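# Push a crate into the taped floor outline

## Task

Using any number of the robots, shove the crate into the taped outline until it rests flat on the floor within the tape and is aligned with the outline. Tipping the crate over is a failure, and so is any robot falling or being left tilted. Finish by releasing the crate and moving every robot away from it; if the crate only stays in place because a robot is holding it, the goal is not met.

## Robot and tools

Robots: r1, r2 and r3 are identical Hello Robot Stretch 3 units. Each has a differential-drive base (two drive wheels plus a passive rear omni wheel), a lift on a mast, and a telescoping arm that reaches out to the robot's RIGHT side. The base cannot move sideways, so to bring the gripper forward you drive the base. The footprint is 0.33 m long and 0.34 m wide. Turning in place pivots about the point midway between the drive wheels, 0.05 m behind the front edge. With the arm retracted and the wrist folded, a spin sweeps a circle of radius 0.28 m; an unfolded, level wrist reaches past that circle.

Frames: the base frame has its origin on the floor between the drive wheels, x forward, y left, z up. hand_pose is reported in it, located where the closed fingertips meet; with all wrist joints at zero its x axis points up, y back toward the mast, z toward the robot's rear. The odometry frame is the base frame as it was when the scene began. Every robot reports in its own frames, so relative placement of robots can only be judged from images, lidar_m, wrist_depth_mm and head_depth_mm.

execute_actions: arguments "actions" (a list holding exactly one action, or empty to just read state and images) and "cameras" (list of camera names such as r1_head_camera, r2_nav_camera, r3_wrist_camera, or "all"; omitted or null means all, [] means none). The action is an object keyed by robot name. Each robot entry may contain "base", "joints" and "contact_limits". All motions start together and may finish at different moments.
- base: exactly one of {"translate_m": d}, a straight drive offset in metres from the base's current spot, positive forward, range -1 to 1; or {"rotate_rad": d}, an in-place turn offset in radians, positive counter-clockwise seen from above (left), range -3.2 to 3.2. Offsets are measured from the position in the latest state report.
- joints: absolute targets by name (tolerance in brackets): lift_m 0 to 1.1 (±0.004), arm height; arm_m 0 to 0.52 (±0.004), extension; wrist_yaw_rad -1.345 to 4.42 (±0.02), 0 along the arm, positive toward the front, 3.0 folded over the base; wrist_pitch_rad -1.57 to 0.451 (±0.05), 0 level, negative tips down; wrist_roll_rad -2.911 to 2.911 (±0.02); gripper_m -0.089 to 0.179 (±0.004), larger is wider, actual fingertip gap smaller by 0.007 (nearly closed) to 0.025 (wide open), zero below 0.007; head_pan_rad -3.953 to 1.73 (±0.02), 0 forward, positive left, -1.57 looks along the arm; head_tilt_rad -1.53 to 0.419 (±0.02), negative looks down.
- contact_limits: {"arm_m": effort} with effort 1 to 100 (percent); the arm motion halts with contact_stop when its effort reaches that level (negative when retracting). Lower is gentler; too low stops immediately. It also caps holding force until the next action. Values above the maximum are cut down.
Any unknown key or out-of-range number rejects the whole call and nothing moves. One action lasts at most 15 s. Anything left out of an action (a joint, a base, a robot) may keep pushing toward its previous target without the statuses showing it. If a result reports a stop, the remaining calls in that reply are skipped. Example: {"r1": {"base": {"translate_m": 0.3}}, "r3": {"base": {"translate_m": 0.3}, "joints": {"head_pan_rad": -0.8}}}.

wait: {"seconds": 0 to 10}; commands nothing, returns state and images. zoom_image: {"camera": name, "region": [x0, y0, x1, y1]} in pixels from the top-left of that camera's latest full image, at most 504 by 504. finished_scene: {"scene": n} ends the current scene irreversibly and reports success; the crate must already be settled and released.

Results: base_status and joint_status tell how each commanded motion ended. "done" for the base means the wheels turned the commanded amount, slip included. "off_target" means it stopped short and may still push. After contact_stop, time_out or torque_fault the old target is dropped; a stopped arm or lift goes slack until commanded again. on_its_own covers uncommanded parts; "held at" is the held target, not the actual position. motor_effort is percent of maximum, positive toward larger joint values, bracket = peak in the last action; readings carry fixed biases and noise. Positive wheel effort pushes forward. base_odometry counts wheel turns only; turned_by_wheels and turned_by_imu give turn since last result (positive left); base_tilt in degrees, forward and right positive, with up to about 4 degrees of fixed bias. lidar_m: 12 distances in metres from the base origin, 30-degree sectors starting straight ahead and going counter-clockwise (4th left, 7th behind, 10th right), "-" for nothing; scan plane 0.17 m above the floor, range 0.15 to 12 m, blind to clear objects and its own robot but sees other robots; mast and low lift can hide sectors 5, 6, 9, 10. wrist_depth_mm and head_depth_mm: 7x7 grids of median depth in mm (45 to 1000 and 280 to 4000), read from top-left; the head grid matches the sideways image.

Speed: the base goes up to 0.30 m/s and 1.9 rad/s only with lift_m under 0.30, arm_m under 0.03 and wrist_yaw_rad over 2.54; otherwise 0.10 m/s and 0.63 rad/s.

Things to avoid: robots pressing on each other (fails the run; a base already touching another robot presses hard after mere millimetres; nothing in the state reports robot contact). Same commands give slightly different travel per robot (under 1 cm per metre typically, 2.5 cm worst). Do not tip the crate or a robot. Pushing with the arm at a gripper height above about 0.45 m against something rigid can topple the robot, worse with a raised contact limit or a repeat push. Driving while hooked on something immovable, or snagging furniture (especially reversing), can tip it: reverse the last move in small steps, pull the gripper away, and lower lift_m to about 0.2 if still leaning. Fold or unfold the wrist only with lift_m 0.32 to 0.95, wrist_pitch_rad -0.4, roll near 0; once folded lift can go down to 0.25. With yaw below -0.4 keep pitch at -0.5 or lower. Base, wrist and head have no contact stop; wrist servos switch off for 10 s after prolonged strain. Loose objects may occasionally get nudged by outside forces. Between calls the robots keep their last command. Avoid drops, slams and very hard pushes.

Each tool is called after "Request:" by a JSON object that holds its "op" and its "data", one argument or row to a line.

## Session

Request:
{"op": "execute_actions", "data": {
  "actions": []
}}

Scene clock: 0.00 s.
r1.base_odometry: x=+0.000 y=+0.000 heading=+0.000 (m, m, rad; r1's odometry frame)
r1.turned_by_wheels: +0.000 (rad since the last result)
r1.turned_by_imu: +0.000 (rad since the last result)
r1.base_tilt: forward=-2.0 right=-0.3 (deg)
r1.lidar_m: 2.29 1.42 1.21 3.19 2.45 2.41 0.75 0.76 2.47 2.63 2.40 2.36
r1.head_depth_mm: 1713 2302 2289 2271 2280 2244 2198 / 1711 2412 2467 2446 2452 2410 2302 / 1732 2524 2647 2591 2632 2587 2290 / 1744 2602 2837 2807 2781 2764 2271 / 1751 2583 3113 3013 3021 2937 2265 / 1747 2585 3301 3293 3272 3177 2266 / 1756 2599 3648 3603 3474 2811 2059
r1.base_status: not commanded
r1.joint_positions: lift_m=+0.484 arm_m=-0.003 wrist_yaw_rad=+3.076 wrist_pitch_rad=-0.383 wrist_roll_rad=+0.017 gripper_m=+0.037 head_pan_rad=-0.001 head_tilt_rad=-0.011
r1.joint_status: not commanded
r1.motor_effort: left_wheel=+1 right_wheel=+0 lift_m=+21 arm_m=+0 wrist_yaw_rad=+0 wrist_pitch_rad=+6 wrist_roll_rad=+0 gripper_m=+0 head_pan_rad=+0 head_tilt_rad=+2 (%)
r1.hand_pose: x=-0.0063 y=+0.0860 z=+0.5051 quat_wxyz=(+0.158, +0.704, +0.111, +0.684) (m; r1's base frame)
r1.wrist_depth_mm: - - - - - - - / - - - - - - - / - - - - - - - / - - - - - - - / 945 944 - 917 998 947 938 / 796 783 - 769 821 791 788 / 669 691 - 671 664 705 670
r2.base_odometry: x=+0.000 y=+0.000 heading=+0.000 (m, m, rad; r2's odometry frame)
r2.turned_by_wheels: +0.000 (rad since the last result)
r2.turned_by_imu: +0.000 (rad since the last result)
r2.base_tilt: forward=-1.1 right=+1.9 (deg)
r2.lidar_m: 0.85 0.83 0.87 1.25 4.14 2.51 3.99 1.23 1.43 2.29 2.67 1.11
r2.head_depth_mm: 1056 1064 1080 1090 1105 1115 1133 / 990 1000 1010 1021 1032 1046 1058 / 934 941 952 960 971 982 990 / 879 887 897 906 916 923 932 / 834 843 850 857 865 872 879 / 793 800 804 813 820 827 836 / 755 760 765 772 778 788 793
r2.base_status: not commanded
r2.joint_positions: lift_m=+0.349 arm_m=-0.001 wrist_yaw_rad=+2.911 wrist_pitch_rad=-0.475 wrist_roll_rad=-0.020 gripper_m=+0.037 head_pan_rad=-0.005 head_tilt_rad=+0.009
r2.joint_status: not commanded
r2.motor_effort: left_wheel=+0 right_wheel=+0 lift_m=+34 arm_m=+0 wrist_yaw_rad=+0 wrist_pitch_rad=+5 wrist_roll_rad=+0 gripper_m=-1 head_pan_rad=+0 head_tilt_rad=+2 (%)
r2.hand_pose: x=+0.0283 y=+0.0667 z=+0.3490 quat_wxyz=(+0.244, +0.695, +0.089, +0.671) (m; r2's base frame)
r2.wrist_depth_mm: - - - - 944 750 634 / - - - - - 802 663 / - - - - 972 844 702 / 849 - 810 797 778 752 708 / 700 671 687 654 655 630 616 / 586 580 - 553 521 538 529 / 506 513 - - 484 469 464
r3.base_odometry: x=+0.000 y=+0.000 heading=+0.000 (m, m, rad; r3's odometry frame)
r3.turned_by_wheels: +0.000 (rad since the last result)
r3.turned_by_imu: +0.000 (rad since the last result)
r3.base_tilt: forward=-0.7 right=+1.2 (deg)
r3.lidar_m: 2.63 2.44 2.48 2.65 2.43 2.47 3.15 1.81 2.41 2.49 2.30 2.34
r3.head_depth_mm: 2222 2696 2734 2751 2752 2759 2240 / 2234 3013 3061 3018 3084 3011 2220 / 2227 3055 3140 3166 3176 3080 2224 / 2224 2868 2860 2959 2981 2952 2211 / 2262 2652 2673 2726 2739 2755 2210 / 2265 2500 2507 2549 2580 2616 2185 / 2246 2359 2390 2412 2423 2444 2196
r3.base_status: not commanded
r3.joint_positions: lift_m=+0.571 arm_m=+0.001 wrist_yaw_rad=+2.927 wrist_pitch_rad=-0.600 wrist_roll_rad=+0.020 gripper_m=+0.037 head_pan_rad=-0.012 head_tilt_rad=+0.005
r3.joint_status: not commanded
r3.motor_effort: left_wheel=+0 right_wheel=+1 lift_m=+30 arm_m=+0 wrist_yaw_rad=+0 wrist_pitch_rad=+4 wrist_roll_rad=+0 gripper_m=-1 head_pan_rad=+0 head_tilt_rad=+1 (%)
r3.hand_pose: x=+0.0209 y=+0.0475 z=+0.5454 quat_wxyz=(+0.282, +0.700, +0.133, +0.643) (m; r3's base frame)
r3.wrist_depth_mm: - - - - - - - / - - - - - - - / - - - - - - - / 904 909 890 902 908 886 896 / 801 787 - 781 808 789 776 / 720 705 - 704 707 695 700 / 637 639 - 645 633 625 626
pictures: r1_head_camera (sideways: a quarter turn clockwise sets it upright), r1_nav_camera (sideways: a quarter turn counterclockwise sets it upright), r1_wrist_camera, r2_head_camera (sideways: a quarter turn clockwise sets it upright), r2_nav_camera (sideways: a quarter turn counterclockwise sets it upright), r2_wrist_camera, r3_head_camera (sideways: a quarter turn clockwise sets it upright), r3_nav_camera (sideways: a quarter turn counterclockwise sets it upright), r3_wrist_camera
Images, in order (width x height): r1_head_camera 896x504, r1_nav_camera 672x504, r1_wrist_camera 644x364, r2_head_camera 896x504, r2_nav_camera 672x504, r2_wrist_camera 644x364, r3_head_camera 896x504, r3_nav_camera 672x504, r3_wrist_camera 644x364.

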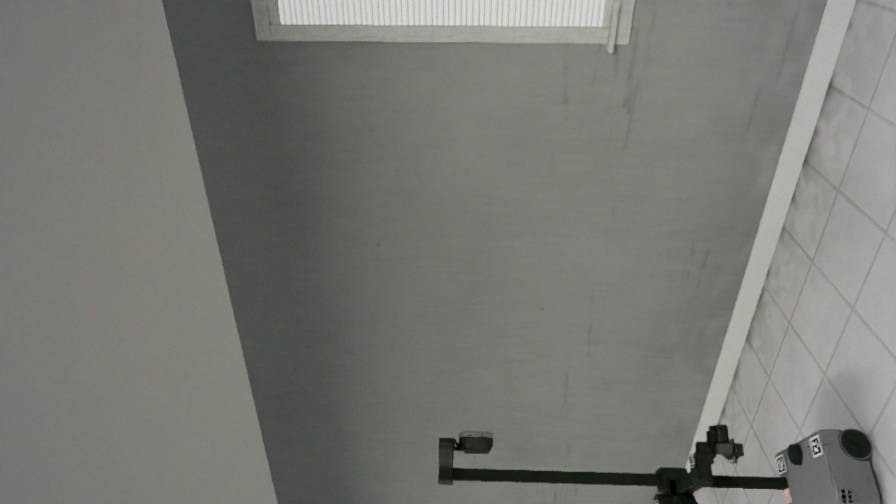

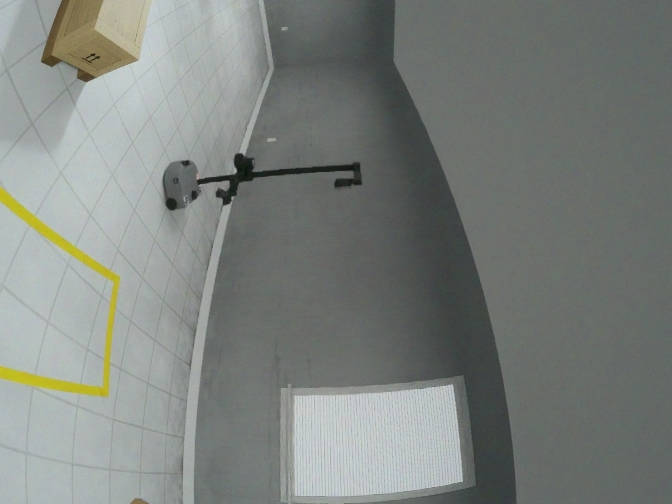

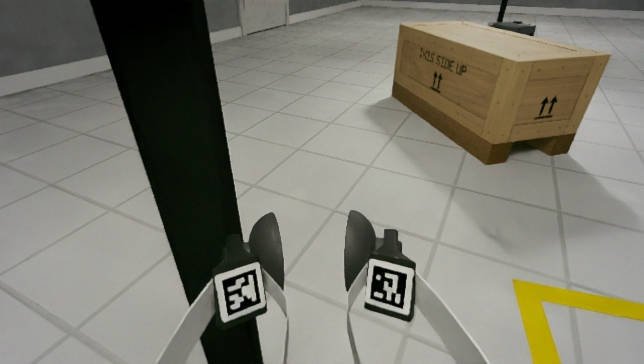

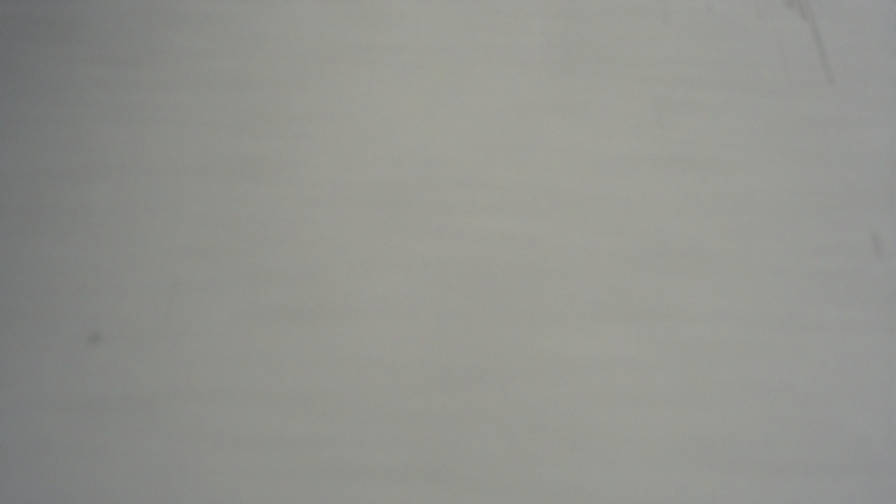

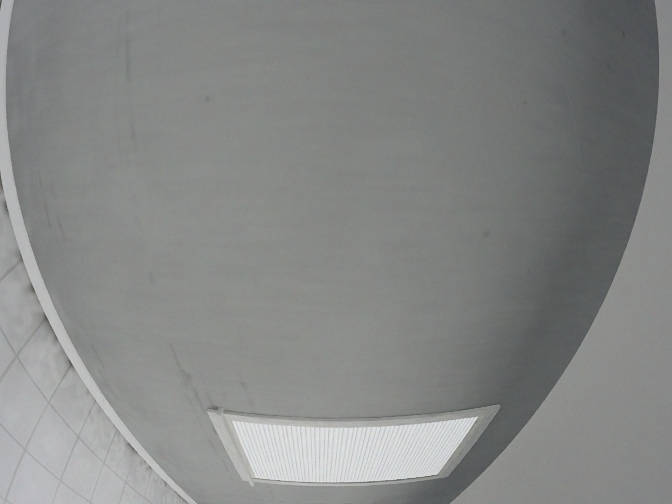

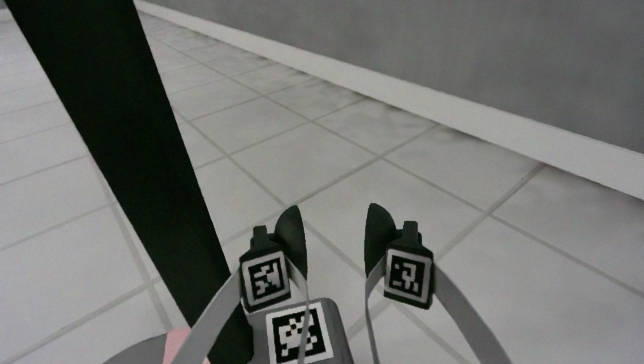

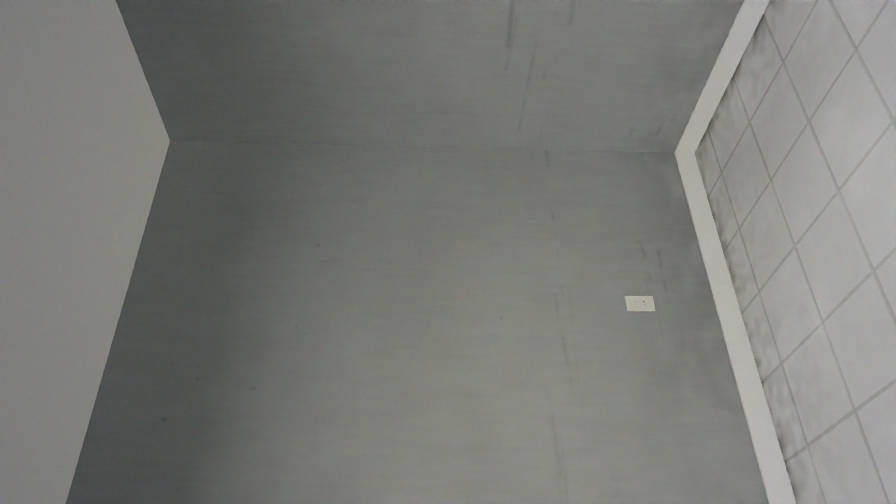

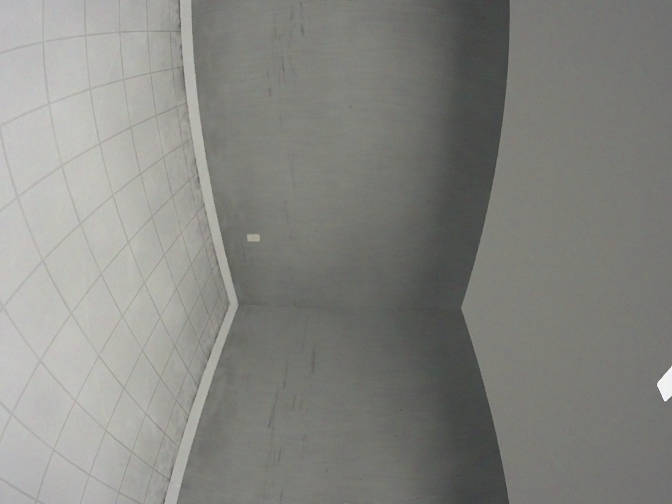

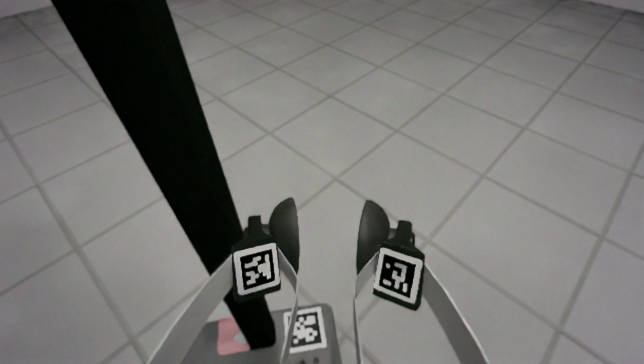

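Request:
{"op": "execute_actions", "data": {
  "actions": [
    {"r1":{"joints":{"head_pan_rad":0.5,"head_tilt_rad":-0.9,"lift_m":0.27,"wrist_pitch_rad":-0.4,"wrist_yaw_rad":3.0}},"r2":{"joints":{"head_pan_rad":-2.3,"head_tilt_rad":-0.7,"lift_m":0.27,"wrist_pitch_rad":-0.4,"wrist_yaw_rad":3.0}},"r3":{"joints":{"head_pan_rad":-2.5,"head_tilt_rad":-0.6,"lift_m":0.27,"wrist_pitch_rad":-0.4,"wrist_yaw_rad":3.0}}}
  ],
  "cameras": ["r1_head_camera","r1_nav_camera","r2_head_camera","r2_nav_camera","r3_head_camera","r3_nav_camera"]
}}

Scene clock: 7.27 s.
r1.base_odometry: x=+0.000 y=+0.000 heading=+0.000 (m, m, rad; r1's odometry frame)
r1.turned_by_wheels: +0.000 (rad since the last result)
r1.turned_by_imu: +0.002 (rad since the last result)
r1.base_tilt: forward=-1.9 right=-0.5 (deg)
r1.lidar_m: 2.30 1.42 1.21 3.20 2.46 2.40 0.75 0.77 2.48 2.62 2.41 2.36
r1.head_depth_mm: 2846 2813 2214 1777 1488 1290 1129 / 3104 2624 2199 1763 1469 1280 1120 / 3595 2590 2161 1766 1481 1273 1123 / 3987 2769 2128 1731 1471 1273 1116 / 3917 2732 2134 1718 1452 1260 1115 / 3804 2731 2062 1717 1455 1253 1108 / 3748 2688 1550 1621 1437 1249 1097
r1.base_status: not commanded
r1.joint_positions: lift_m=+0.270 arm_m=-0.003 wrist_yaw_rad=+3.002 wrist_pitch_rad=-0.416 wrist_roll_rad=+0.017 gripper_m=+0.037 head_pan_rad=+0.493 head_tilt_rad=-0.889
r1.joint_status: all done
r1.motor_effort: left_wheel=+0(1) right_wheel=+0(0) lift_m=+19(20) arm_m=+0(0) wrist_yaw_rad=-1(3) wrist_pitch_rad=+6(3) wrist_roll_rad=+0(0) gripper_m=-1(0) head_pan_rad=+3(26) head_tilt_rad=-4(37) (%)
r1.hand_pose: x=+0.0100 y=+0.0803 z=+0.2833 quat_wxyz=(+0.195, +0.706, +0.096, +0.674) (m; r1's base frame)
r1.wrist_depth_mm: - - - - - - - / - - - - - - - / 949 - 944 907 928 921 942 / 729 - 726 707 727 743 751 / 605 586 604 596 620 583 598 / 497 499 - 518 520 503 502 / 444 - - - 436 431 434
r2.base_odometry: x=+0.000 y=+0.000 heading=+0.000 (m, m, rad; r2's odometry frame)
r2.turned_by_wheels: +0.000 (rad since the last result)
r2.turned_by_imu: -0.001 (rad since the last result)
r2.base_tilt: forward=-1.2 right=+1.8 (deg)
r2.lidar_m: 0.85 0.82 0.87 1.25 4.10 2.50 4.00 1.23 1.43 2.28 2.66 1.11
r2.head_depth_mm: 3382 3448 1798 1818 1649 1398 1218 / 3509 3399 1785 1713 1623 1383 1211 / 3645 3361 1767 1640 1624 1385 1208 / 3724 3278 2360 1829 1612 1376 1196 / 3952 3257 2442 1922 1593 1372 1193 / - 3212 2392 1897 1582 1361 1185 / - 3189 2358 1912 1576 1350 1173
r2.base_status: not commanded
r2.joint_positions: lift_m=+0.271 arm_m=-0.001 wrist_yaw_rad=+2.998 wrist_pitch_rad=-0.421 wrist_roll_rad=-0.020 gripper_m=+0.037 head_pan_rad=-2.293 head_tilt_rad=-0.691
r2.joint_status: all done
r2.motor_effort: left_wheel=+0(0) right_wheel=+0(0) lift_m=+13(30) arm_m=+0(0) wrist_yaw_rad=+2(2) wrist_pitch_rad=+7(10) wrist_roll_rad=+0(0) gripper_m=+0(0) head_pan_rad=-4(43) head_tilt_rad=-4(36) (%)
r2.hand_pose: x=+0.0108 y=+0.0774 z=+0.2828 quat_wxyz=(+0.196, +0.693, +0.100, +0.686) (m; r2's base frame)
r2.wrist_depth_mm: - - - - - 784 656 / - - - - - 843 674 / - - 980 948 907 843 696 / 788 758 744 716 708 684 671 / 622 615 - 582 589 561 549 / 520 513 - - 459 479 465 / 453 - - - 418 411 405
r3.base_odometry: x=+0.000 y=+0.000 heading=+0.000 (m, m, rad; r3's odometry frame)
r3.turned_by_wheels: +0.000 (rad since the last result)
r3.turned_by_imu: +0.000 (rad since the last result)
r3.base_tilt: forward=-0.7 right=+1.2 (deg)
r3.lidar_m: 2.64 2.44 2.47 2.65 2.43 2.47 3.14 1.81 2.42 2.50 2.31 2.33
r3.head_depth_mm: - - 2671 2144 1711 1438 1241 / - - 2091 2092 1720 1443 1240 / - 3671 2180 2116 1717 1441 1246 / - - 2393 2148 1733 1446 1245 / - - 2821 2132 1713 1444 1249 / - - 2805 2154 1716 1447 1243 / - - 2803 2142 1725 1446 1245
r3.base_status: not commanded
r3.joint_positions: lift_m=+0.270 arm_m=+0.001 wrist_yaw_rad=+2.998 wrist_pitch_rad=-0.423 wrist_roll_rad=+0.020 gripper_m=+0.037 head_pan_rad=-2.493 head_tilt_rad=-0.592
r3.joint_status: all done
r3.motor_effort: left_wheel=+1(0) right_wheel=+1(1) lift_m=+24(26) arm_m=+0(0) wrist_yaw_rad=+1(2) wrist_pitch_rad=+8(8) wrist_roll_rad=+0(0) gripper_m=+0(1) head_pan_rad=-5(56) head_tilt_rad=-6(45) (%)
r3.hand_pose: x=+0.0108 y=+0.0758 z=+0.2819 quat_wxyz=(+0.199, +0.707, +0.097, +0.672) (m; r3's base frame)
r3.wrist_depth_mm: - - - - - - - / - - - - - - - / 813 819 822 819 823 804 815 / 648 651 653 656 655 655 654 / 544 539 - 559 560 545 541 / 460 - - - 466 460 462 / - - - - 403 406 403
pictures: r1_head_camera (sideways: a quarter turn clockwise sets it upright), r1_nav_camera (sideways: a quarter turn counterclockwise sets it upright), r2_head_camera (sideways: a quarter turn clockwise sets it upright), r2_nav_camera (sideways: a quarter turn counterclockwise sets it upright), r3_head_camera (sideways: a quarter turn clockwise sets it upright), r3_nav_camera (sideways: a quarter turn counterclockwise sets it upright)
Images, in order (width x height): r1_head_camera 896x504, r1_nav_camera 672x504, r2_head_camera 896x504, r2_nav_camera 672x504, r3_head_camera 896x504, r3_nav_camera 672x504.

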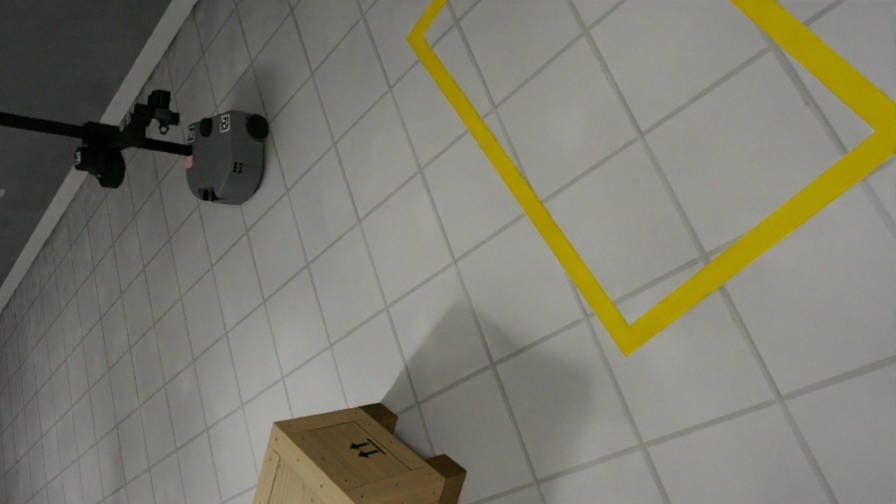

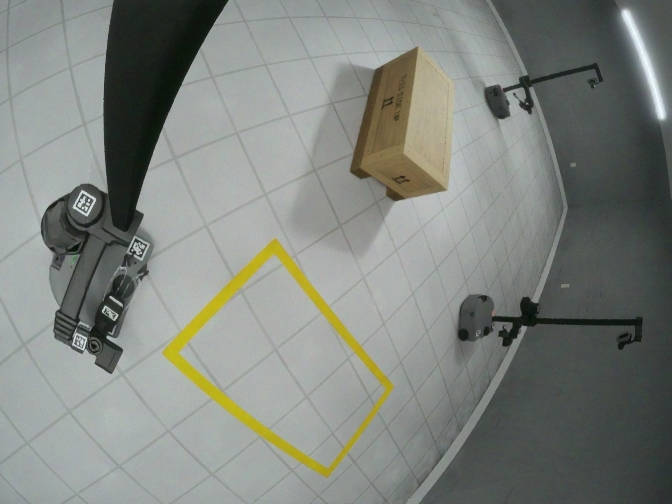

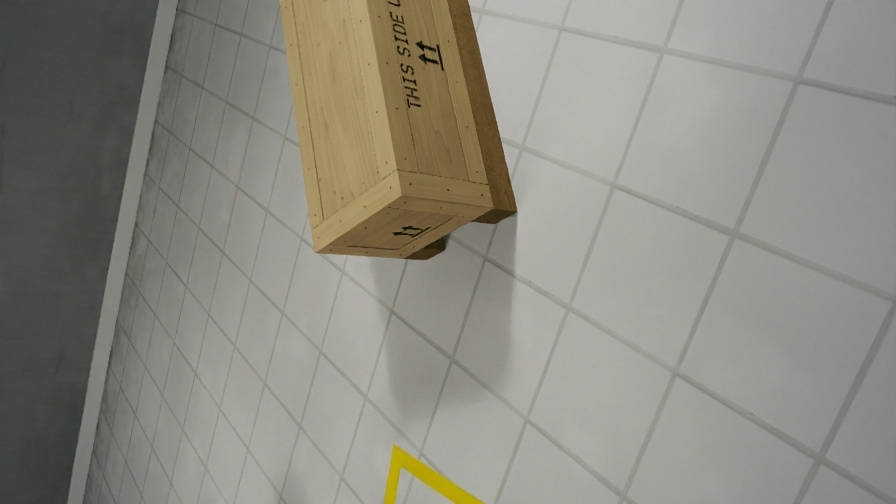

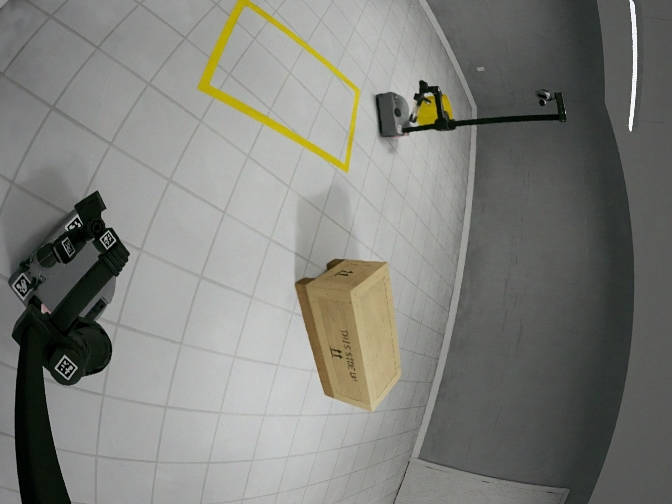

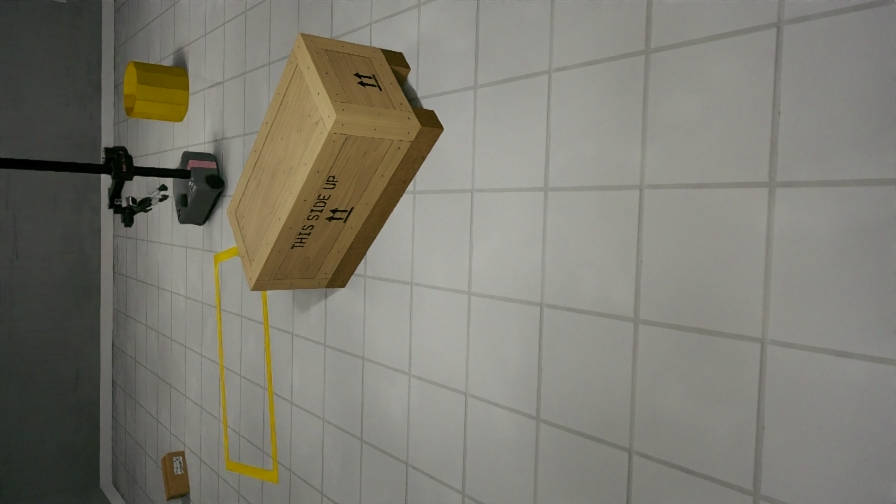

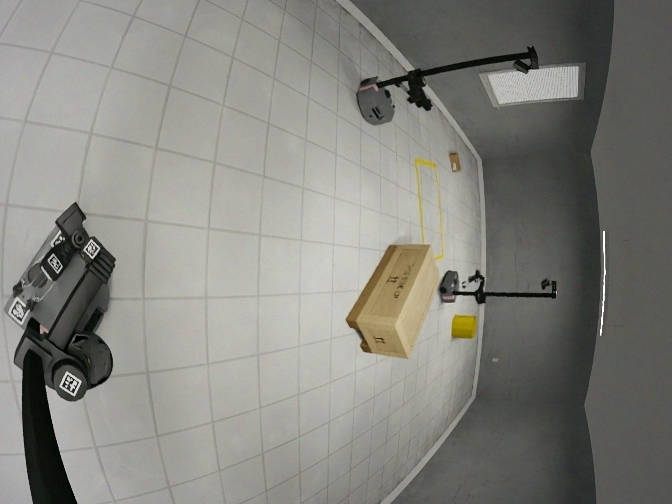

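Request:
{"op": "execute_actions", "data": {
  "actions": [
    {"r3":{"base":{"rotate_rad":0.146}},"r2":{"base":{"rotate_rad":-2.1},"joints":{"head_pan_rad":0}},"r1":{"joints":{"head_pan_rad":0.0}}}
  ],
  "cameras": []
}}

Request:
{"op": "execute_actions", "data": {
  "actions": [
    {"r3":{"base":{"translate_m":-1.0},"joints":{"head_pan_rad":0,"head_tilt_rad":-1.0}}}
  ],
  "cameras": []
}}

Request:
{"op": "execute_actions", "data": {
  "actions": [
    {"r3":{"base":{"translate_m":-0.75}}}
  ],
  "cameras": []
}}

Request:
{"op": "execute_actions", "data": {
  "actions": [
    {"r3":{"base":{"rotate_rad":-1.925}}}
  ],
  "cameras": ["r3_head_camera","r2_head_camera","r1_nav_camera"]
}}

Scene clock: 41.07 s.
r1.base_odometry: x=+0.000 y=+0.000 heading=+0.000 (m, m, rad; r1's odometry frame)
r1.turned_by_wheels: +0.000 (rad since the last result)
r1.turned_by_imu: +0.001 (rad since the last result)
r1.base_tilt: forward=-2.0 right=-0.4 (deg)
r1.lidar_m: 2.29 1.42 1.21 3.19 2.46 2.41 0.75 0.76 2.48 2.63 2.41 2.36
r1.head_depth_mm: 2073 2361 2202 1788 1495 1281 1136 / 2218 2501 2177 1766 1478 1285 1133 / 2353 2613 2164 1753 1470 1269 1119 / 2515 2698 2149 1732 1464 1273 1116 / 2719 2729 2133 1733 1458 1260 1104 / 2766 2423 2115 1718 1463 1253 1098 / 3059 2485 2073 1700 1432 1242 1100
r1.base_status: not commanded
r1.joint_positions: lift_m=+0.270 arm_m=-0.003 wrist_yaw_rad=+3.002 wrist_pitch_rad=-0.416 wrist_roll_rad=+0.017 gripper_m=+0.037 head_pan_rad=+0.007 head_tilt_rad=-0.889
r1.joint_status: all done
r1.motor_effort: left_wheel=+0(0) right_wheel=+0(0) lift_m=+19(18) arm_m=+0(0) wrist_yaw_rad=-3(2) wrist_pitch_rad=+6(6) wrist_roll_rad=+0(0) gripper_m=+1(1) head_pan_rad=-3(25) head_tilt_rad=-5(4) (%)
r1.hand_pose: x=+0.0100 y=+0.0803 z=+0.2833 quat_wxyz=(+0.195, +0.706, +0.096, +0.674) (m; r1's base frame)
r1.wrist_depth_mm: - - - - - - - / - - - - - - - / 901 - 907 923 923 932 938 / 729 - 714 730 716 716 717 / 589 603 615 583 601 589 588 / 498 503 - 509 515 506 503 / 435 - - - 442 437 443
r2.base_odometry: x=+0.000 y=+0.000 heading=-2.100 (m, m, rad; r2's odometry frame)
r2.turned_by_wheels: -2.100 (rad since the last result)
r2.turned_by_imu: -2.126 (rad since the last result)
r2.base_tilt: forward=-1.1 right=+1.9 (deg)
r2.lidar_m: 1.43 2.28 2.64 1.11 0.84 0.83 0.87 1.25 4.13 2.51 3.97 1.23
r2.head_depth_mm: 3490 3468 2540 1567 1655 1404 1211 / 3729 3428 2487 1619 1618 1393 1213 / 3936 3381 2458 1947 1624 1384 1202 / - 3300 2430 1934 1607 1373 1201 / - 3246 2412 1922 1594 1368 1193 / - 3045 2375 1906 1583 1355 1181 / - 2424 2331 1888 1583 1349 1179
r2.base_status: done
r2.joint_positions: lift_m=+0.271 arm_m=-0.001 wrist_yaw_rad=+2.998 wrist_pitch_rad=-0.421 wrist_roll_rad=-0.020 gripper_m=+0.037 head_pan_rad=-0.007 head_tilt_rad=-0.692
r2.joint_status: all done
r2.motor_effort: left_wheel=+2(16) right_wheel=-2(5) lift_m=+13(13) arm_m=+0(0) wrist_yaw_rad=+2(2) wrist_pitch_rad=+7(7) wrist_roll_rad=+0(0) gripper_m=+0(0) head_pan_rad=+4(43) head_tilt_rad=-4(3) (%)
r2.hand_pose: x=+0.0108 y=+0.0774 z=+0.2829 quat_wxyz=(+0.196, +0.693, +0.100, +0.686) (m; r2's base frame)
r2.wrist_depth_mm: 673 - - - - - - / 707 - - - - - - / 731 835 975 965 899 882 853 / 719 769 741 723 704 685 673 / 627 612 - 583 591 565 548 / 521 513 - - 463 477 465 / 454 - - - 416 410 405
r3.base_odometry: x=+0.000 y=+0.000 heading=+0.146 (m, m, rad; r3's odometry frame)
r3.turned_by_wheels: +0.146 (rad since the last result)
r3.turned_by_imu: +0.143 (rad since the last result)
r3.base_tilt: forward=-0.7 right=+1.2 (deg)
r3.lidar_m: 2.51 2.45 2.56 2.54 2.47 2.56 2.04 1.81 2.51 2.38 2.30 2.41
r3.head_depth_mm: - 3713 2014 2065 1715 1437 1242 / - 3809 2194 2113 1716 1438 1244 / - - 2448 2127 1725 1445 1241 / - - 2829 2137 1715 1456 1241 / - - 2814 2118 1712 1441 1246 / - - 2806 2138 1727 1443 1251 / - - 2781 2147 1730 1442 1247
r3.base_status: done
r3.joint_positions: lift_m=+0.270 arm_m=+0.001 wrist_yaw_rad=+2.998 wrist_pitch_rad=-0.422 wrist_roll_rad=+0.020 gripper_m=+0.037 head_pan_rad=-2.493 head_tilt_rad=-0.593
r3.joint_status: not commanded
r3.motor_effort: left_wheel=-2(7) right_wheel=+4(12) lift_m=+24(24) arm_m=+0(0) wrist_yaw_rad=+1(2) wrist_pitch_rad=+8(8) wrist_roll_rad=+0(0) gripper_m=-1(1) head_pan_rad=-5(4) head_tilt_rad=-4(4) (%)
r3.hand_pose: x=+0.0107 y=+0.0758 z=+0.2819 quat_wxyz=(+0.199, +0.707, +0.097, +0.672) (m; r3's base frame)
r3.wrist_depth_mm: - - - - - - - / - - - - - - - / 815 820 820 815 820 820 813 / 647 645 653 647 658 657 649 / 541 537 - 560 555 541 538 / 465 - - - 463 462 463 / - - - - 404 405 406
pictures: none
No camera images: the call's "cameras" was empty. Leave "cameras" out to get every camera's image.

Scene clock: 46.00 s.
r1.base_odometry: x=+0.000 y=+0.000 heading=+0.000 (m, m, rad; r1's odometry frame)
r1.turned_by_wheels: +0.000 (rad since the last result)
r1.turned_by_imu: +0.001 (rad since the last result)
r1.base_tilt: forward=-1.9 right=-0.6 (deg)
r1.lidar_m: 2.29 1.42 1.21 3.17 2.45 2.41 0.75 0.76 2.48 2.63 2.41 2.36
r1.head_depth_mm: 2072 2326 2217 1781 1487 1287 1129 / 2222 2508 2166 1758 1476 1286 1132 / 2362 2580 2158 1770 1475 1266 1120 / 2509 2715 2135 1735 1458 1264 1115 / 2715 2738 2126 1728 1460 1261 1108 / 2761 2400 2110 1703 1444 1254 1102 / 3107 2447 2088 1691 1444 1252 1103
r1.base_status: not commanded
r1.joint_positions: lift_m=+0.270 arm_m=-0.003 wrist_yaw_rad=+3.002 wrist_pitch_rad=-0.416 wrist_roll_rad=+0.017 gripper_m=+0.037 head_pan_rad=+0.007 head_tilt_rad=-0.889
r1.joint_status: not commanded
r1.motor_effort: left_wheel=+0(0) right_wheel=+0(0) lift_m=+19(19) arm_m=+0(1) wrist_yaw_rad=-3(1) wrist_pitch_rad=+6(6) wrist_roll_rad=+0(0) gripper_m=+1(0) head_pan_rad=-2(2) head_tilt_rad=-5(3) (%)
r1.hand_pose: x=+0.0100 y=+0.0803 z=+0.2833 quat_wxyz=(+0.195, +0.706, +0.096, +0.674) (m; r1's base frame)
r1.wrist_depth_mm: - - - - - - - / - - - - - - - / 918 - 932 912 923 926 920 / 721 - 717 728 731 736 736 / 593 587 619 586 606 587 580 / 494 502 - 510 503 511 502 / 447 - - - 426 443 438
r2.base_odometry: x=+0.000 y=+0.000 heading=-2.100 (m, m, rad; r2's odometry frame)
r2.turned_by_wheels: +0.000 (rad since the last result)
r2.turned_by_imu: -0.001 (rad since the last result)
r2.base_tilt: forward=-1.2 right=+1.8 (deg)
r2.lidar_m: 1.44 2.28 2.63 1.11 0.85 0.83 0.87 1.25 4.15 4.72 2.25 1.23
r2.head_depth_mm: 3552 3444 2536 1564 1647 1402 1218 / 3713 3387 2523 1618 1636 1401 1214 / 3938 3345 2472 1946 1620 1385 1204 / - 3283 2442 1938 1612 1374 1193 / - 3245 2406 1905 1605 1374 1193 / - 3088 2391 1899 1597 1358 1183 / - 2436 2331 1901 1577 1350 1174
r2.base_status: not commanded
r2.joint_positions: lift_m=+0.271 arm_m=-0.001 wrist_yaw_rad=+2.998 wrist_pitch_rad=-0.421 wrist_roll_rad=-0.020 gripper_m=+0.037 head_pan_rad=-0.007 head_tilt_rad=-0.692
r2.joint_status: not commanded
r2.motor_effort: left_wheel=+2(2) right_wheel=-1(2) lift_m=+13(13) arm_m=+0(0) wrist_yaw_rad=+1(1) wrist_pitch_rad=+7(8) wrist_roll_rad=+0(0) gripper_m=+0(0) head_pan_rad=+3(3) head_tilt_rad=-3(4) (%)
r2.hand_pose: x=+0.0108 y=+0.0774 z=+0.2829 quat_wxyz=(+0.196, +0.693, +0.100, +0.686) (m; r2's base frame)
r2.wrist_depth_mm: 683 - - - - - - / 709 - - - - - - / 736 836 972 943 917 880 855 / 717 757 742 725 708 698 675 / 629 611 - 587 589 567 548 / 518 513 - - 460 476 467 / 456 - - - 419 411 406
r3.base_odometry: x=-0.989 y=-0.145 heading=+0.146 (m, m, rad; r3's odometry frame)
r3.turned_by_wheels: +0.000 (rad since the last result)
r3.turned_by_imu: -0.004 (rad since the last result)
r3.base_tilt: forward=-0.7 right=+1.2 (deg)
r3.lidar_m: 3.40 3.32 2.75 2.03 1.99 2.07 2.88 0.93 1.06 2.26 2.77 2.91
r3.head_depth_mm: 2139 1842 1635 1462 1326 1206 1115 / 2138 1858 1639 1468 1323 1215 1130 / 2130 1857 1651 1471 1338 1218 1123 / 2136 1866 1652 1475 1335 1217 1130 / 2171 1874 1651 1477 1334 1214 1132 / 2178 1860 1655 1490 1340 1222 1119 / 2180 1871 1655 1485 1336 1223 1127
r3.base_status: done
r3.joint_positions: lift_m=+0.270 arm_m=+0.001 wrist_yaw_rad=+2.999 wrist_pitch_rad=-0.422 wrist_roll_rad=+0.020 gripper_m=+0.037 head_pan_rad=-0.007 head_tilt_rad=-0.988
r3.joint_status: all done
r3.motor_effort: left_wheel=-1(10) right_wheel=+4(8) lift_m=+24(24) arm_m=+0(0) wrist_yaw_rad=+1(1) wrist_pitch_rad=+8(8) wrist_roll_rad=+0(0) gripper_m=-1(1) head_pan_rad=+4(55) head_tilt_rad=-7(40) (%)
r3.hand_pose: x=+0.0106 y=+0.0759 z=+0.2821 quat_wxyz=(+0.198, +0.707, +0.097, +0.672) (m; r3's base frame)
r3.wrist_depth_mm: - - - - - - - / - - - - - - - / 824 824 831 815 822 812 816 / 650 661 653 650 648 651 654 / 541 542 - 562 556 539 544 / 464 - - - 462 464 462 / - - - - 405 406 406
pictures: none
No camera images: the call's "cameras" was empty. Leave "cameras" out to get every camera's image.

Scene clock: 50.27 s.
r1.base_odometry: x=+0.000 y=+0.000 heading=+0.000 (m, m, rad; r1's odometry frame)
r1.turned_by_wheels: +0.000 (rad since the last result)
r1.turned_by_imu: +0.001 (rad since the last result)
r1.base_tilt: forward=-1.8 right=-0.6 (deg)
r1.lidar_m: 2.30 1.42 1.21 2.43 2.46 2.41 0.75 0.76 2.48 2.64 2.40 2.36
r1.head_depth_mm: 2077 2351 2182 1780 1493 1286 1131 / 2218 2503 2180 1764 1479 1282 1128 / 2381 2587 2179 1759 1483 1273 1123 / 2520 2681 2159 1749 1460 1266 1112 / 2754 2718 2154 1737 1461 1257 1107 / 2768 2389 2098 1712 1451 1258 1105 / 3082 2462 2102 1702 1443 1246 1102
r1.base_status: not commanded
r1.joint_positions: lift_m=+0.270 arm_m=-0.003 wrist_yaw_rad=+3.002 wrist_pitch_rad=-0.416 wrist_roll_rad=+0.017 gripper_m=+0.037 head_pan_rad=+0.007 head_tilt_rad=-0.889
r1.joint_status: not commanded
r1.motor_effort: left_wheel=+0(0) right_wheel=+0(0) lift_m=+19(19) arm_m=+1(0) wrist_yaw_rad=-3(2) wrist_pitch_rad=+6(6) wrist_roll_rad=+0(0) gripper_m=+1(1) head_pan_rad=-2(2) head_tilt_rad=-4(5) (%)
r1.hand_pose: x=+0.0100 y=+0.0803 z=+0.2833 quat_wxyz=(+0.195, +0.706, +0.096, +0.674) (m; r1's base frame)
r1.wrist_depth_mm: - - - - - - - / - - - - - - - / 932 - 943 949 913 924 933 / 731 - 709 717 719 721 736 / 586 588 624 595 610 584 603 / 500 503 - 514 523 496 500 / 449 - - - 434 443 429
r2.base_odometry: x=+0.000 y=+0.000 heading=-2.100 (m, m, rad; r2's odometry frame)
r2.turned_by_wheels: +0.000 (rad since the last result)
r2.turned_by_imu: -0.001 (rad since the last result)
r2.base_tilt: forward=-1.2 right=+1.9 (deg)
r2.lidar_m: 1.44 2.29 2.63 1.11 0.84 0.83 0.88 1.25 4.13 4.73 2.33 1.23
r2.head_depth_mm: 3503 3448 2530 1561 1640 1404 1217 / 3728 3394 2489 1629 1634 1386 1207 / 3901 3373 2464 1955 1622 1379 1202 / - 3275 2444 1939 1611 1378 1197 / - 3239 2406 1910 1596 1367 1189 / - 3023 2378 1903 1589 1356 1184 / - 2438 2345 1893 1580 1351 1179
r2.base_status: not commanded
r2.joint_positions: lift_m=+0.271 arm_m=-0.001 wrist_yaw_rad=+2.998 wrist_pitch_rad=-0.421 wrist_roll_rad=-0.020 gripper_m=+0.037 head_pan_rad=-0.007 head_tilt_rad=-0.692
r2.joint_status: not commanded
r2.motor_effort: left_wheel=+2(2) right_wheel=-1(2) lift_m=+13(13) arm_m=+0(0) wrist_yaw_rad=+1(1) wrist_pitch_rad=+7(7) wrist_roll_rad=+0(0) gripper_m=+0(0) head_pan_rad=+3(3) head_tilt_rad=-4(3) (%)
r2.hand_pose: x=+0.0108 y=+0.0774 z=+0.2829 quat_wxyz=(+0.196, +0.693, +0.100, +0.686) (m; r2's base frame)
r2.wrist_depth_mm: 679 - - - - - - / 703 - - - - - - / 722 849 968 940 924 878 869 / 718 763 736 728 707 688 665 / 621 606 - 590 585 563 546 / 524 512 - - 460 473 465 / 461 - - - 421 410 406
r3.base_odometry: x=-1.731 y=-0.254 heading=+0.146 (m, m, rad; r3's odometry frame)
r3.turned_by_wheels: +0.000 (rad since the last result)
r3.turned_by_imu: -0.003 (rad since the last result)
r3.base_tilt: forward=-0.7 right=+1.2 (deg)
r3.lidar_m: 4.08 3.95 2.25 1.67 1.64 1.69 2.35 2.32 0.57 0.57 2.34 3.28
r3.head_depth_mm: 2134 1845 1638 1463 1323 1211 1115 / 2133 1862 1629 1463 1329 1211 1130 / 2158 1866 1641 1473 1322 1217 1134 / 2142 1873 1648 1480 1326 1218 1134 / 2159 1871 1640 1474 1333 1211 1137 / 2162 1869 1655 1477 1336 1221 1128 / 2188 1896 1650 1489 1344 1230 1127
r3.base_status: done
r3.joint_positions: lift_m=+0.270 arm_m=+0.001 wrist_yaw_rad=+2.999 wrist_pitch_rad=-0.422 wrist_roll_rad=+0.020 gripper_m=+0.037 head_pan_rad=-0.007 head_tilt_rad=-0.988
r3.joint_status: not commanded
r3.motor_effort: left_wheel=-1(9) right_wheel=+3(7) lift_m=+24(24) arm_m=+0(0) wrist_yaw_rad=+1(1) wrist_pitch_rad=+8(8) wrist_roll_rad=+0(0) gripper_m=-1(0) head_pan_rad=+4(5) head_tilt_rad=-7(9) (%)
r3.hand_pose: x=+0.0106 y=+0.0759 z=+0.2821 quat_wxyz=(+0.198, +0.707, +0.097, +0.672) (m; r3's base frame)
r3.wrist_depth_mm: - - - - - - - / - - - - - - - / 822 820 809 828 814 822 819 / 654 658 654 650 656 658 656 / 544 537 - 564 560 541 543 / 461 - - - 465 463 466 / - - - - 406 406 405
pictures: none
No camera images: the call's "cameras" was empty. Leave "cameras" out to get every camera's image.

Scene clock: 52.57 s.
r1.base_odometry: x=+0.000 y=+0.000 heading=+0.000 (m, m, rad; r1's odometry frame)
r1.turned_by_wheels: +0.000 (rad since the last result)
r1.turned_by_imu: +0.001 (rad since the last result)
r1.base_tilt: forward=-2.0 right=-0.3 (deg)
r1.lidar_m: 2.29 1.42 1.21 2.42 2.45 2.40 0.75 0.76 2.47 2.63 2.41 2.36
r1.head_depth_mm: 2076 2311 2203 1786 1489 1291 1137 / 2243 2516 2194 1766 1493 1282 1130 / 2366 2592 2157 1759 1479 1269 1122 / 2551 2698 2168 1737 1459 1270 1113 / 2675 2756 2108 1733 1460 1260 1107 / 2757 2421 2103 1718 1452 1261 1102 / 3067 2440 2071 1702 1432 1246 1098
r1.base_status: not commanded
r1.joint_positions: lift_m=+0.270 arm_m=-0.003 wrist_yaw_rad=+3.002 wrist_pitch_rad=-0.416 wrist_roll_rad=+0.017 gripper_m=+0.037 head_pan_rad=+0.007 head_tilt_rad=-0.889
r1.joint_status: not commanded
r1.motor_effort: left_wheel=+0(1) right_wheel=+0(0) lift_m=+19(19) arm_m=+0(1) wrist_yaw_rad=-2(2) wrist_pitch_rad=+6(6) wrist_roll_rad=+0(0) gripper_m=+0(0) head_pan_rad=-3(2) head_tilt_rad=-5(5) (%)
r1.hand_pose: x=+0.0100 y=+0.0803 z=+0.2833 quat_wxyz=(+0.195, +0.706, +0.096, +0.674) (m; r1's base frame)
r1.wrist_depth_mm: - - - - - - - / - - - - - - - / 914 - 943 912 928 933 924 / 712 - 719 722 725 711 738 / 583 576 605 587 612 590 585 / 502 491 - 515 511 503 507 / 439 - - - 430 432 436
r2.base_odometry: x=+0.000 y=+0.000 heading=-2.100 (m, m, rad; r2's odometry frame)
r2.turned_by_wheels: +0.000 (rad since the last result)
r2.turned_by_imu: +0.000 (rad since the last result)
r2.base_tilt: forward=-1.1 right=+1.8 (deg)
r2.lidar_m: 1.44 2.27 2.63 1.11 0.85 0.83 0.87 1.25 4.10 4.74 2.33 1.23
r2.head_depth_mm: 3524 3451 2541 1562 1642 1397 1218 / 3691 3394 2500 1626 1638 1395 1214 / 3935 3341 2480 1950 1626 1384 1207 / - 3299 2429 1968 1604 1371 1195 / - 3252 2420 1923 1600 1364 1195 / - 3075 2382 1912 1591 1363 1189 / - 2439 2348 1900 1568 1350 1179
r2.base_status: not commanded
r2.joint_positions: lift_m=+0.271 arm_m=-0.001 wrist_yaw_rad=+2.998 wrist_pitch_rad=-0.421 wrist_roll_rad=-0.020 gripper_m=+0.037 head_pan_rad=-0.007 head_tilt_rad=-0.692
r2.joint_status: not commanded
r2.motor_effort: left_wheel=+2(2) right_wheel=-1(1) lift_m=+13(13) arm_m=+0(0) wrist_yaw_rad=+2(2) wrist_pitch_rad=+8(8) wrist_roll_rad=+0(0) gripper_m=+1(0) head_pan_rad=+4(3) head_tilt_rad=-3(3) (%)
r2.hand_pose: x=+0.0108 y=+0.0774 z=+0.2829 quat_wxyz=(+0.196, +0.693, +0.100, +0.686) (m; r2's base frame)
r2.wrist_depth_mm: 680 - - - - - - / 703 - - - - - - / 725 840 985 946 913 884 858 / 717 769 736 729 698 689 669 / 627 611 - 584 589 562 551 / 518 511 - - 456 472 466 / 458 - - - 416 408 403
r3.base_odometry: x=-1.731 y=-0.254 heading=-1.779 (m, m, rad; r3's odometry frame)
r3.turned_by_wheels: -1.925 (rad since the last result)
r3.turned_by_imu: -1.889 (rad since the last result)
r3.base_tilt: forward=-0.7 right=+1.2 (deg)
r3.lidar_m: 0.57 0.59 3.13 3.52 3.99 3.63 1.93 1.63 1.62 1.82 2.94 2.30
r3.head_depth_mm: 2136 1844 1635 1459 1317 1206 1111 / 2133 1850 1634 1467 1327 1213 1136 / 2136 1373 1189 1088 1314 1213 1126 / 2162 1332 1175 1086 1322 1219 1138 / 2164 1333 1175 1089 1311 1217 1130 / 2157 1873 1627 1410 1331 1224 1125 / 2154 1878 1649 1485 1341 1224 1123
r3.base_status: done
r3.joint_positions: lift_m=+0.270 arm_m=+0.001 wrist_yaw_rad=+2.999 wrist_pitch_rad=-0.422 wrist_roll_rad=+0.020 gripper_m=+0.037 head_pan_rad=-0.007 head_tilt_rad=-0.988
r3.joint_status: not commanded
r3.motor_effort: left_wheel=+3(11) right_wheel=-2(8) lift_m=+24(24) arm_m=+0(0) wrist_yaw_rad=+1(0) wrist_pitch_rad=+8(8) wrist_roll_rad=+0(0) gripper_m=+0(0) head_pan_rad=+4(4) head_tilt_rad=-7(7) (%)
r3.hand_pose: x=+0.0106 y=+0.0759 z=+0.2821 quat_wxyz=(+0.198, +0.707, +0.097, +0.672) (m; r3's base frame)
r3.wrist_depth_mm: - - - - - - - / - - - - - - - / 828 831 827 815 818 832 811 / 659 652 649 655 654 648 659 / 538 544 - 562 559 541 542 / 465 - - - 463 464 462 / - - - - 405 404 402
pictures: r1_nav_camera (sideways: a quarter turn counterclockwise sets it upright), r2_head_camera (sideways: a quarter turn clockwise sets it upright), r3_head_camera (sideways: a quarter turn clockwise sets it upright)
Images, in order (width x height): r1_nav_camera 672x504, r2_head_camera 896x504, r3_head_camera 896x504.

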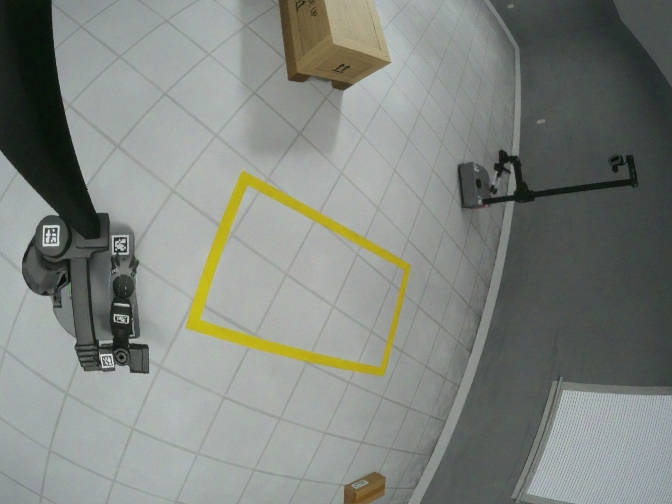

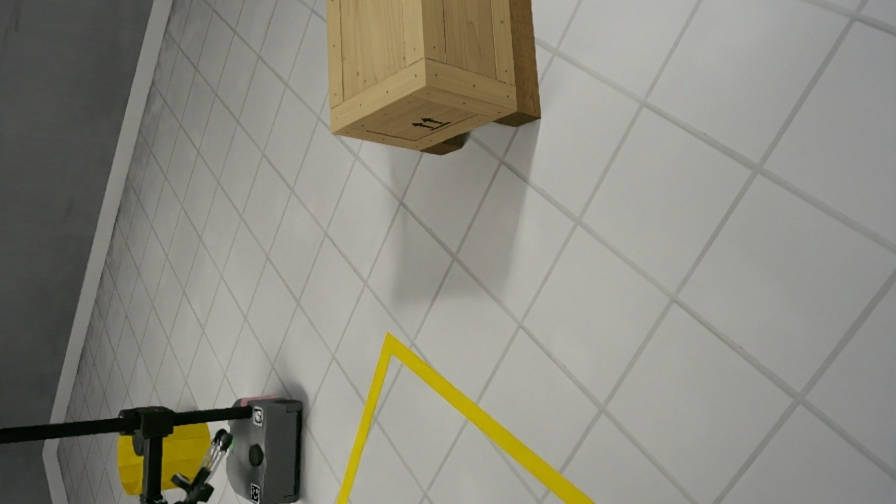

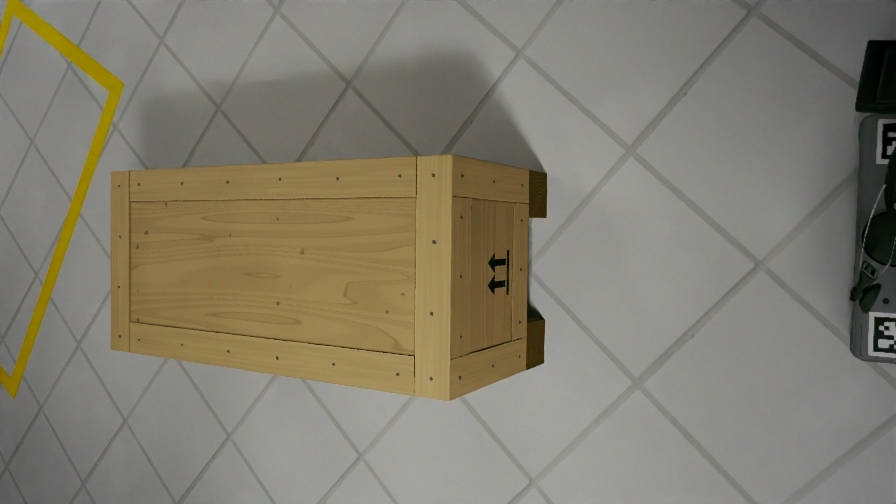

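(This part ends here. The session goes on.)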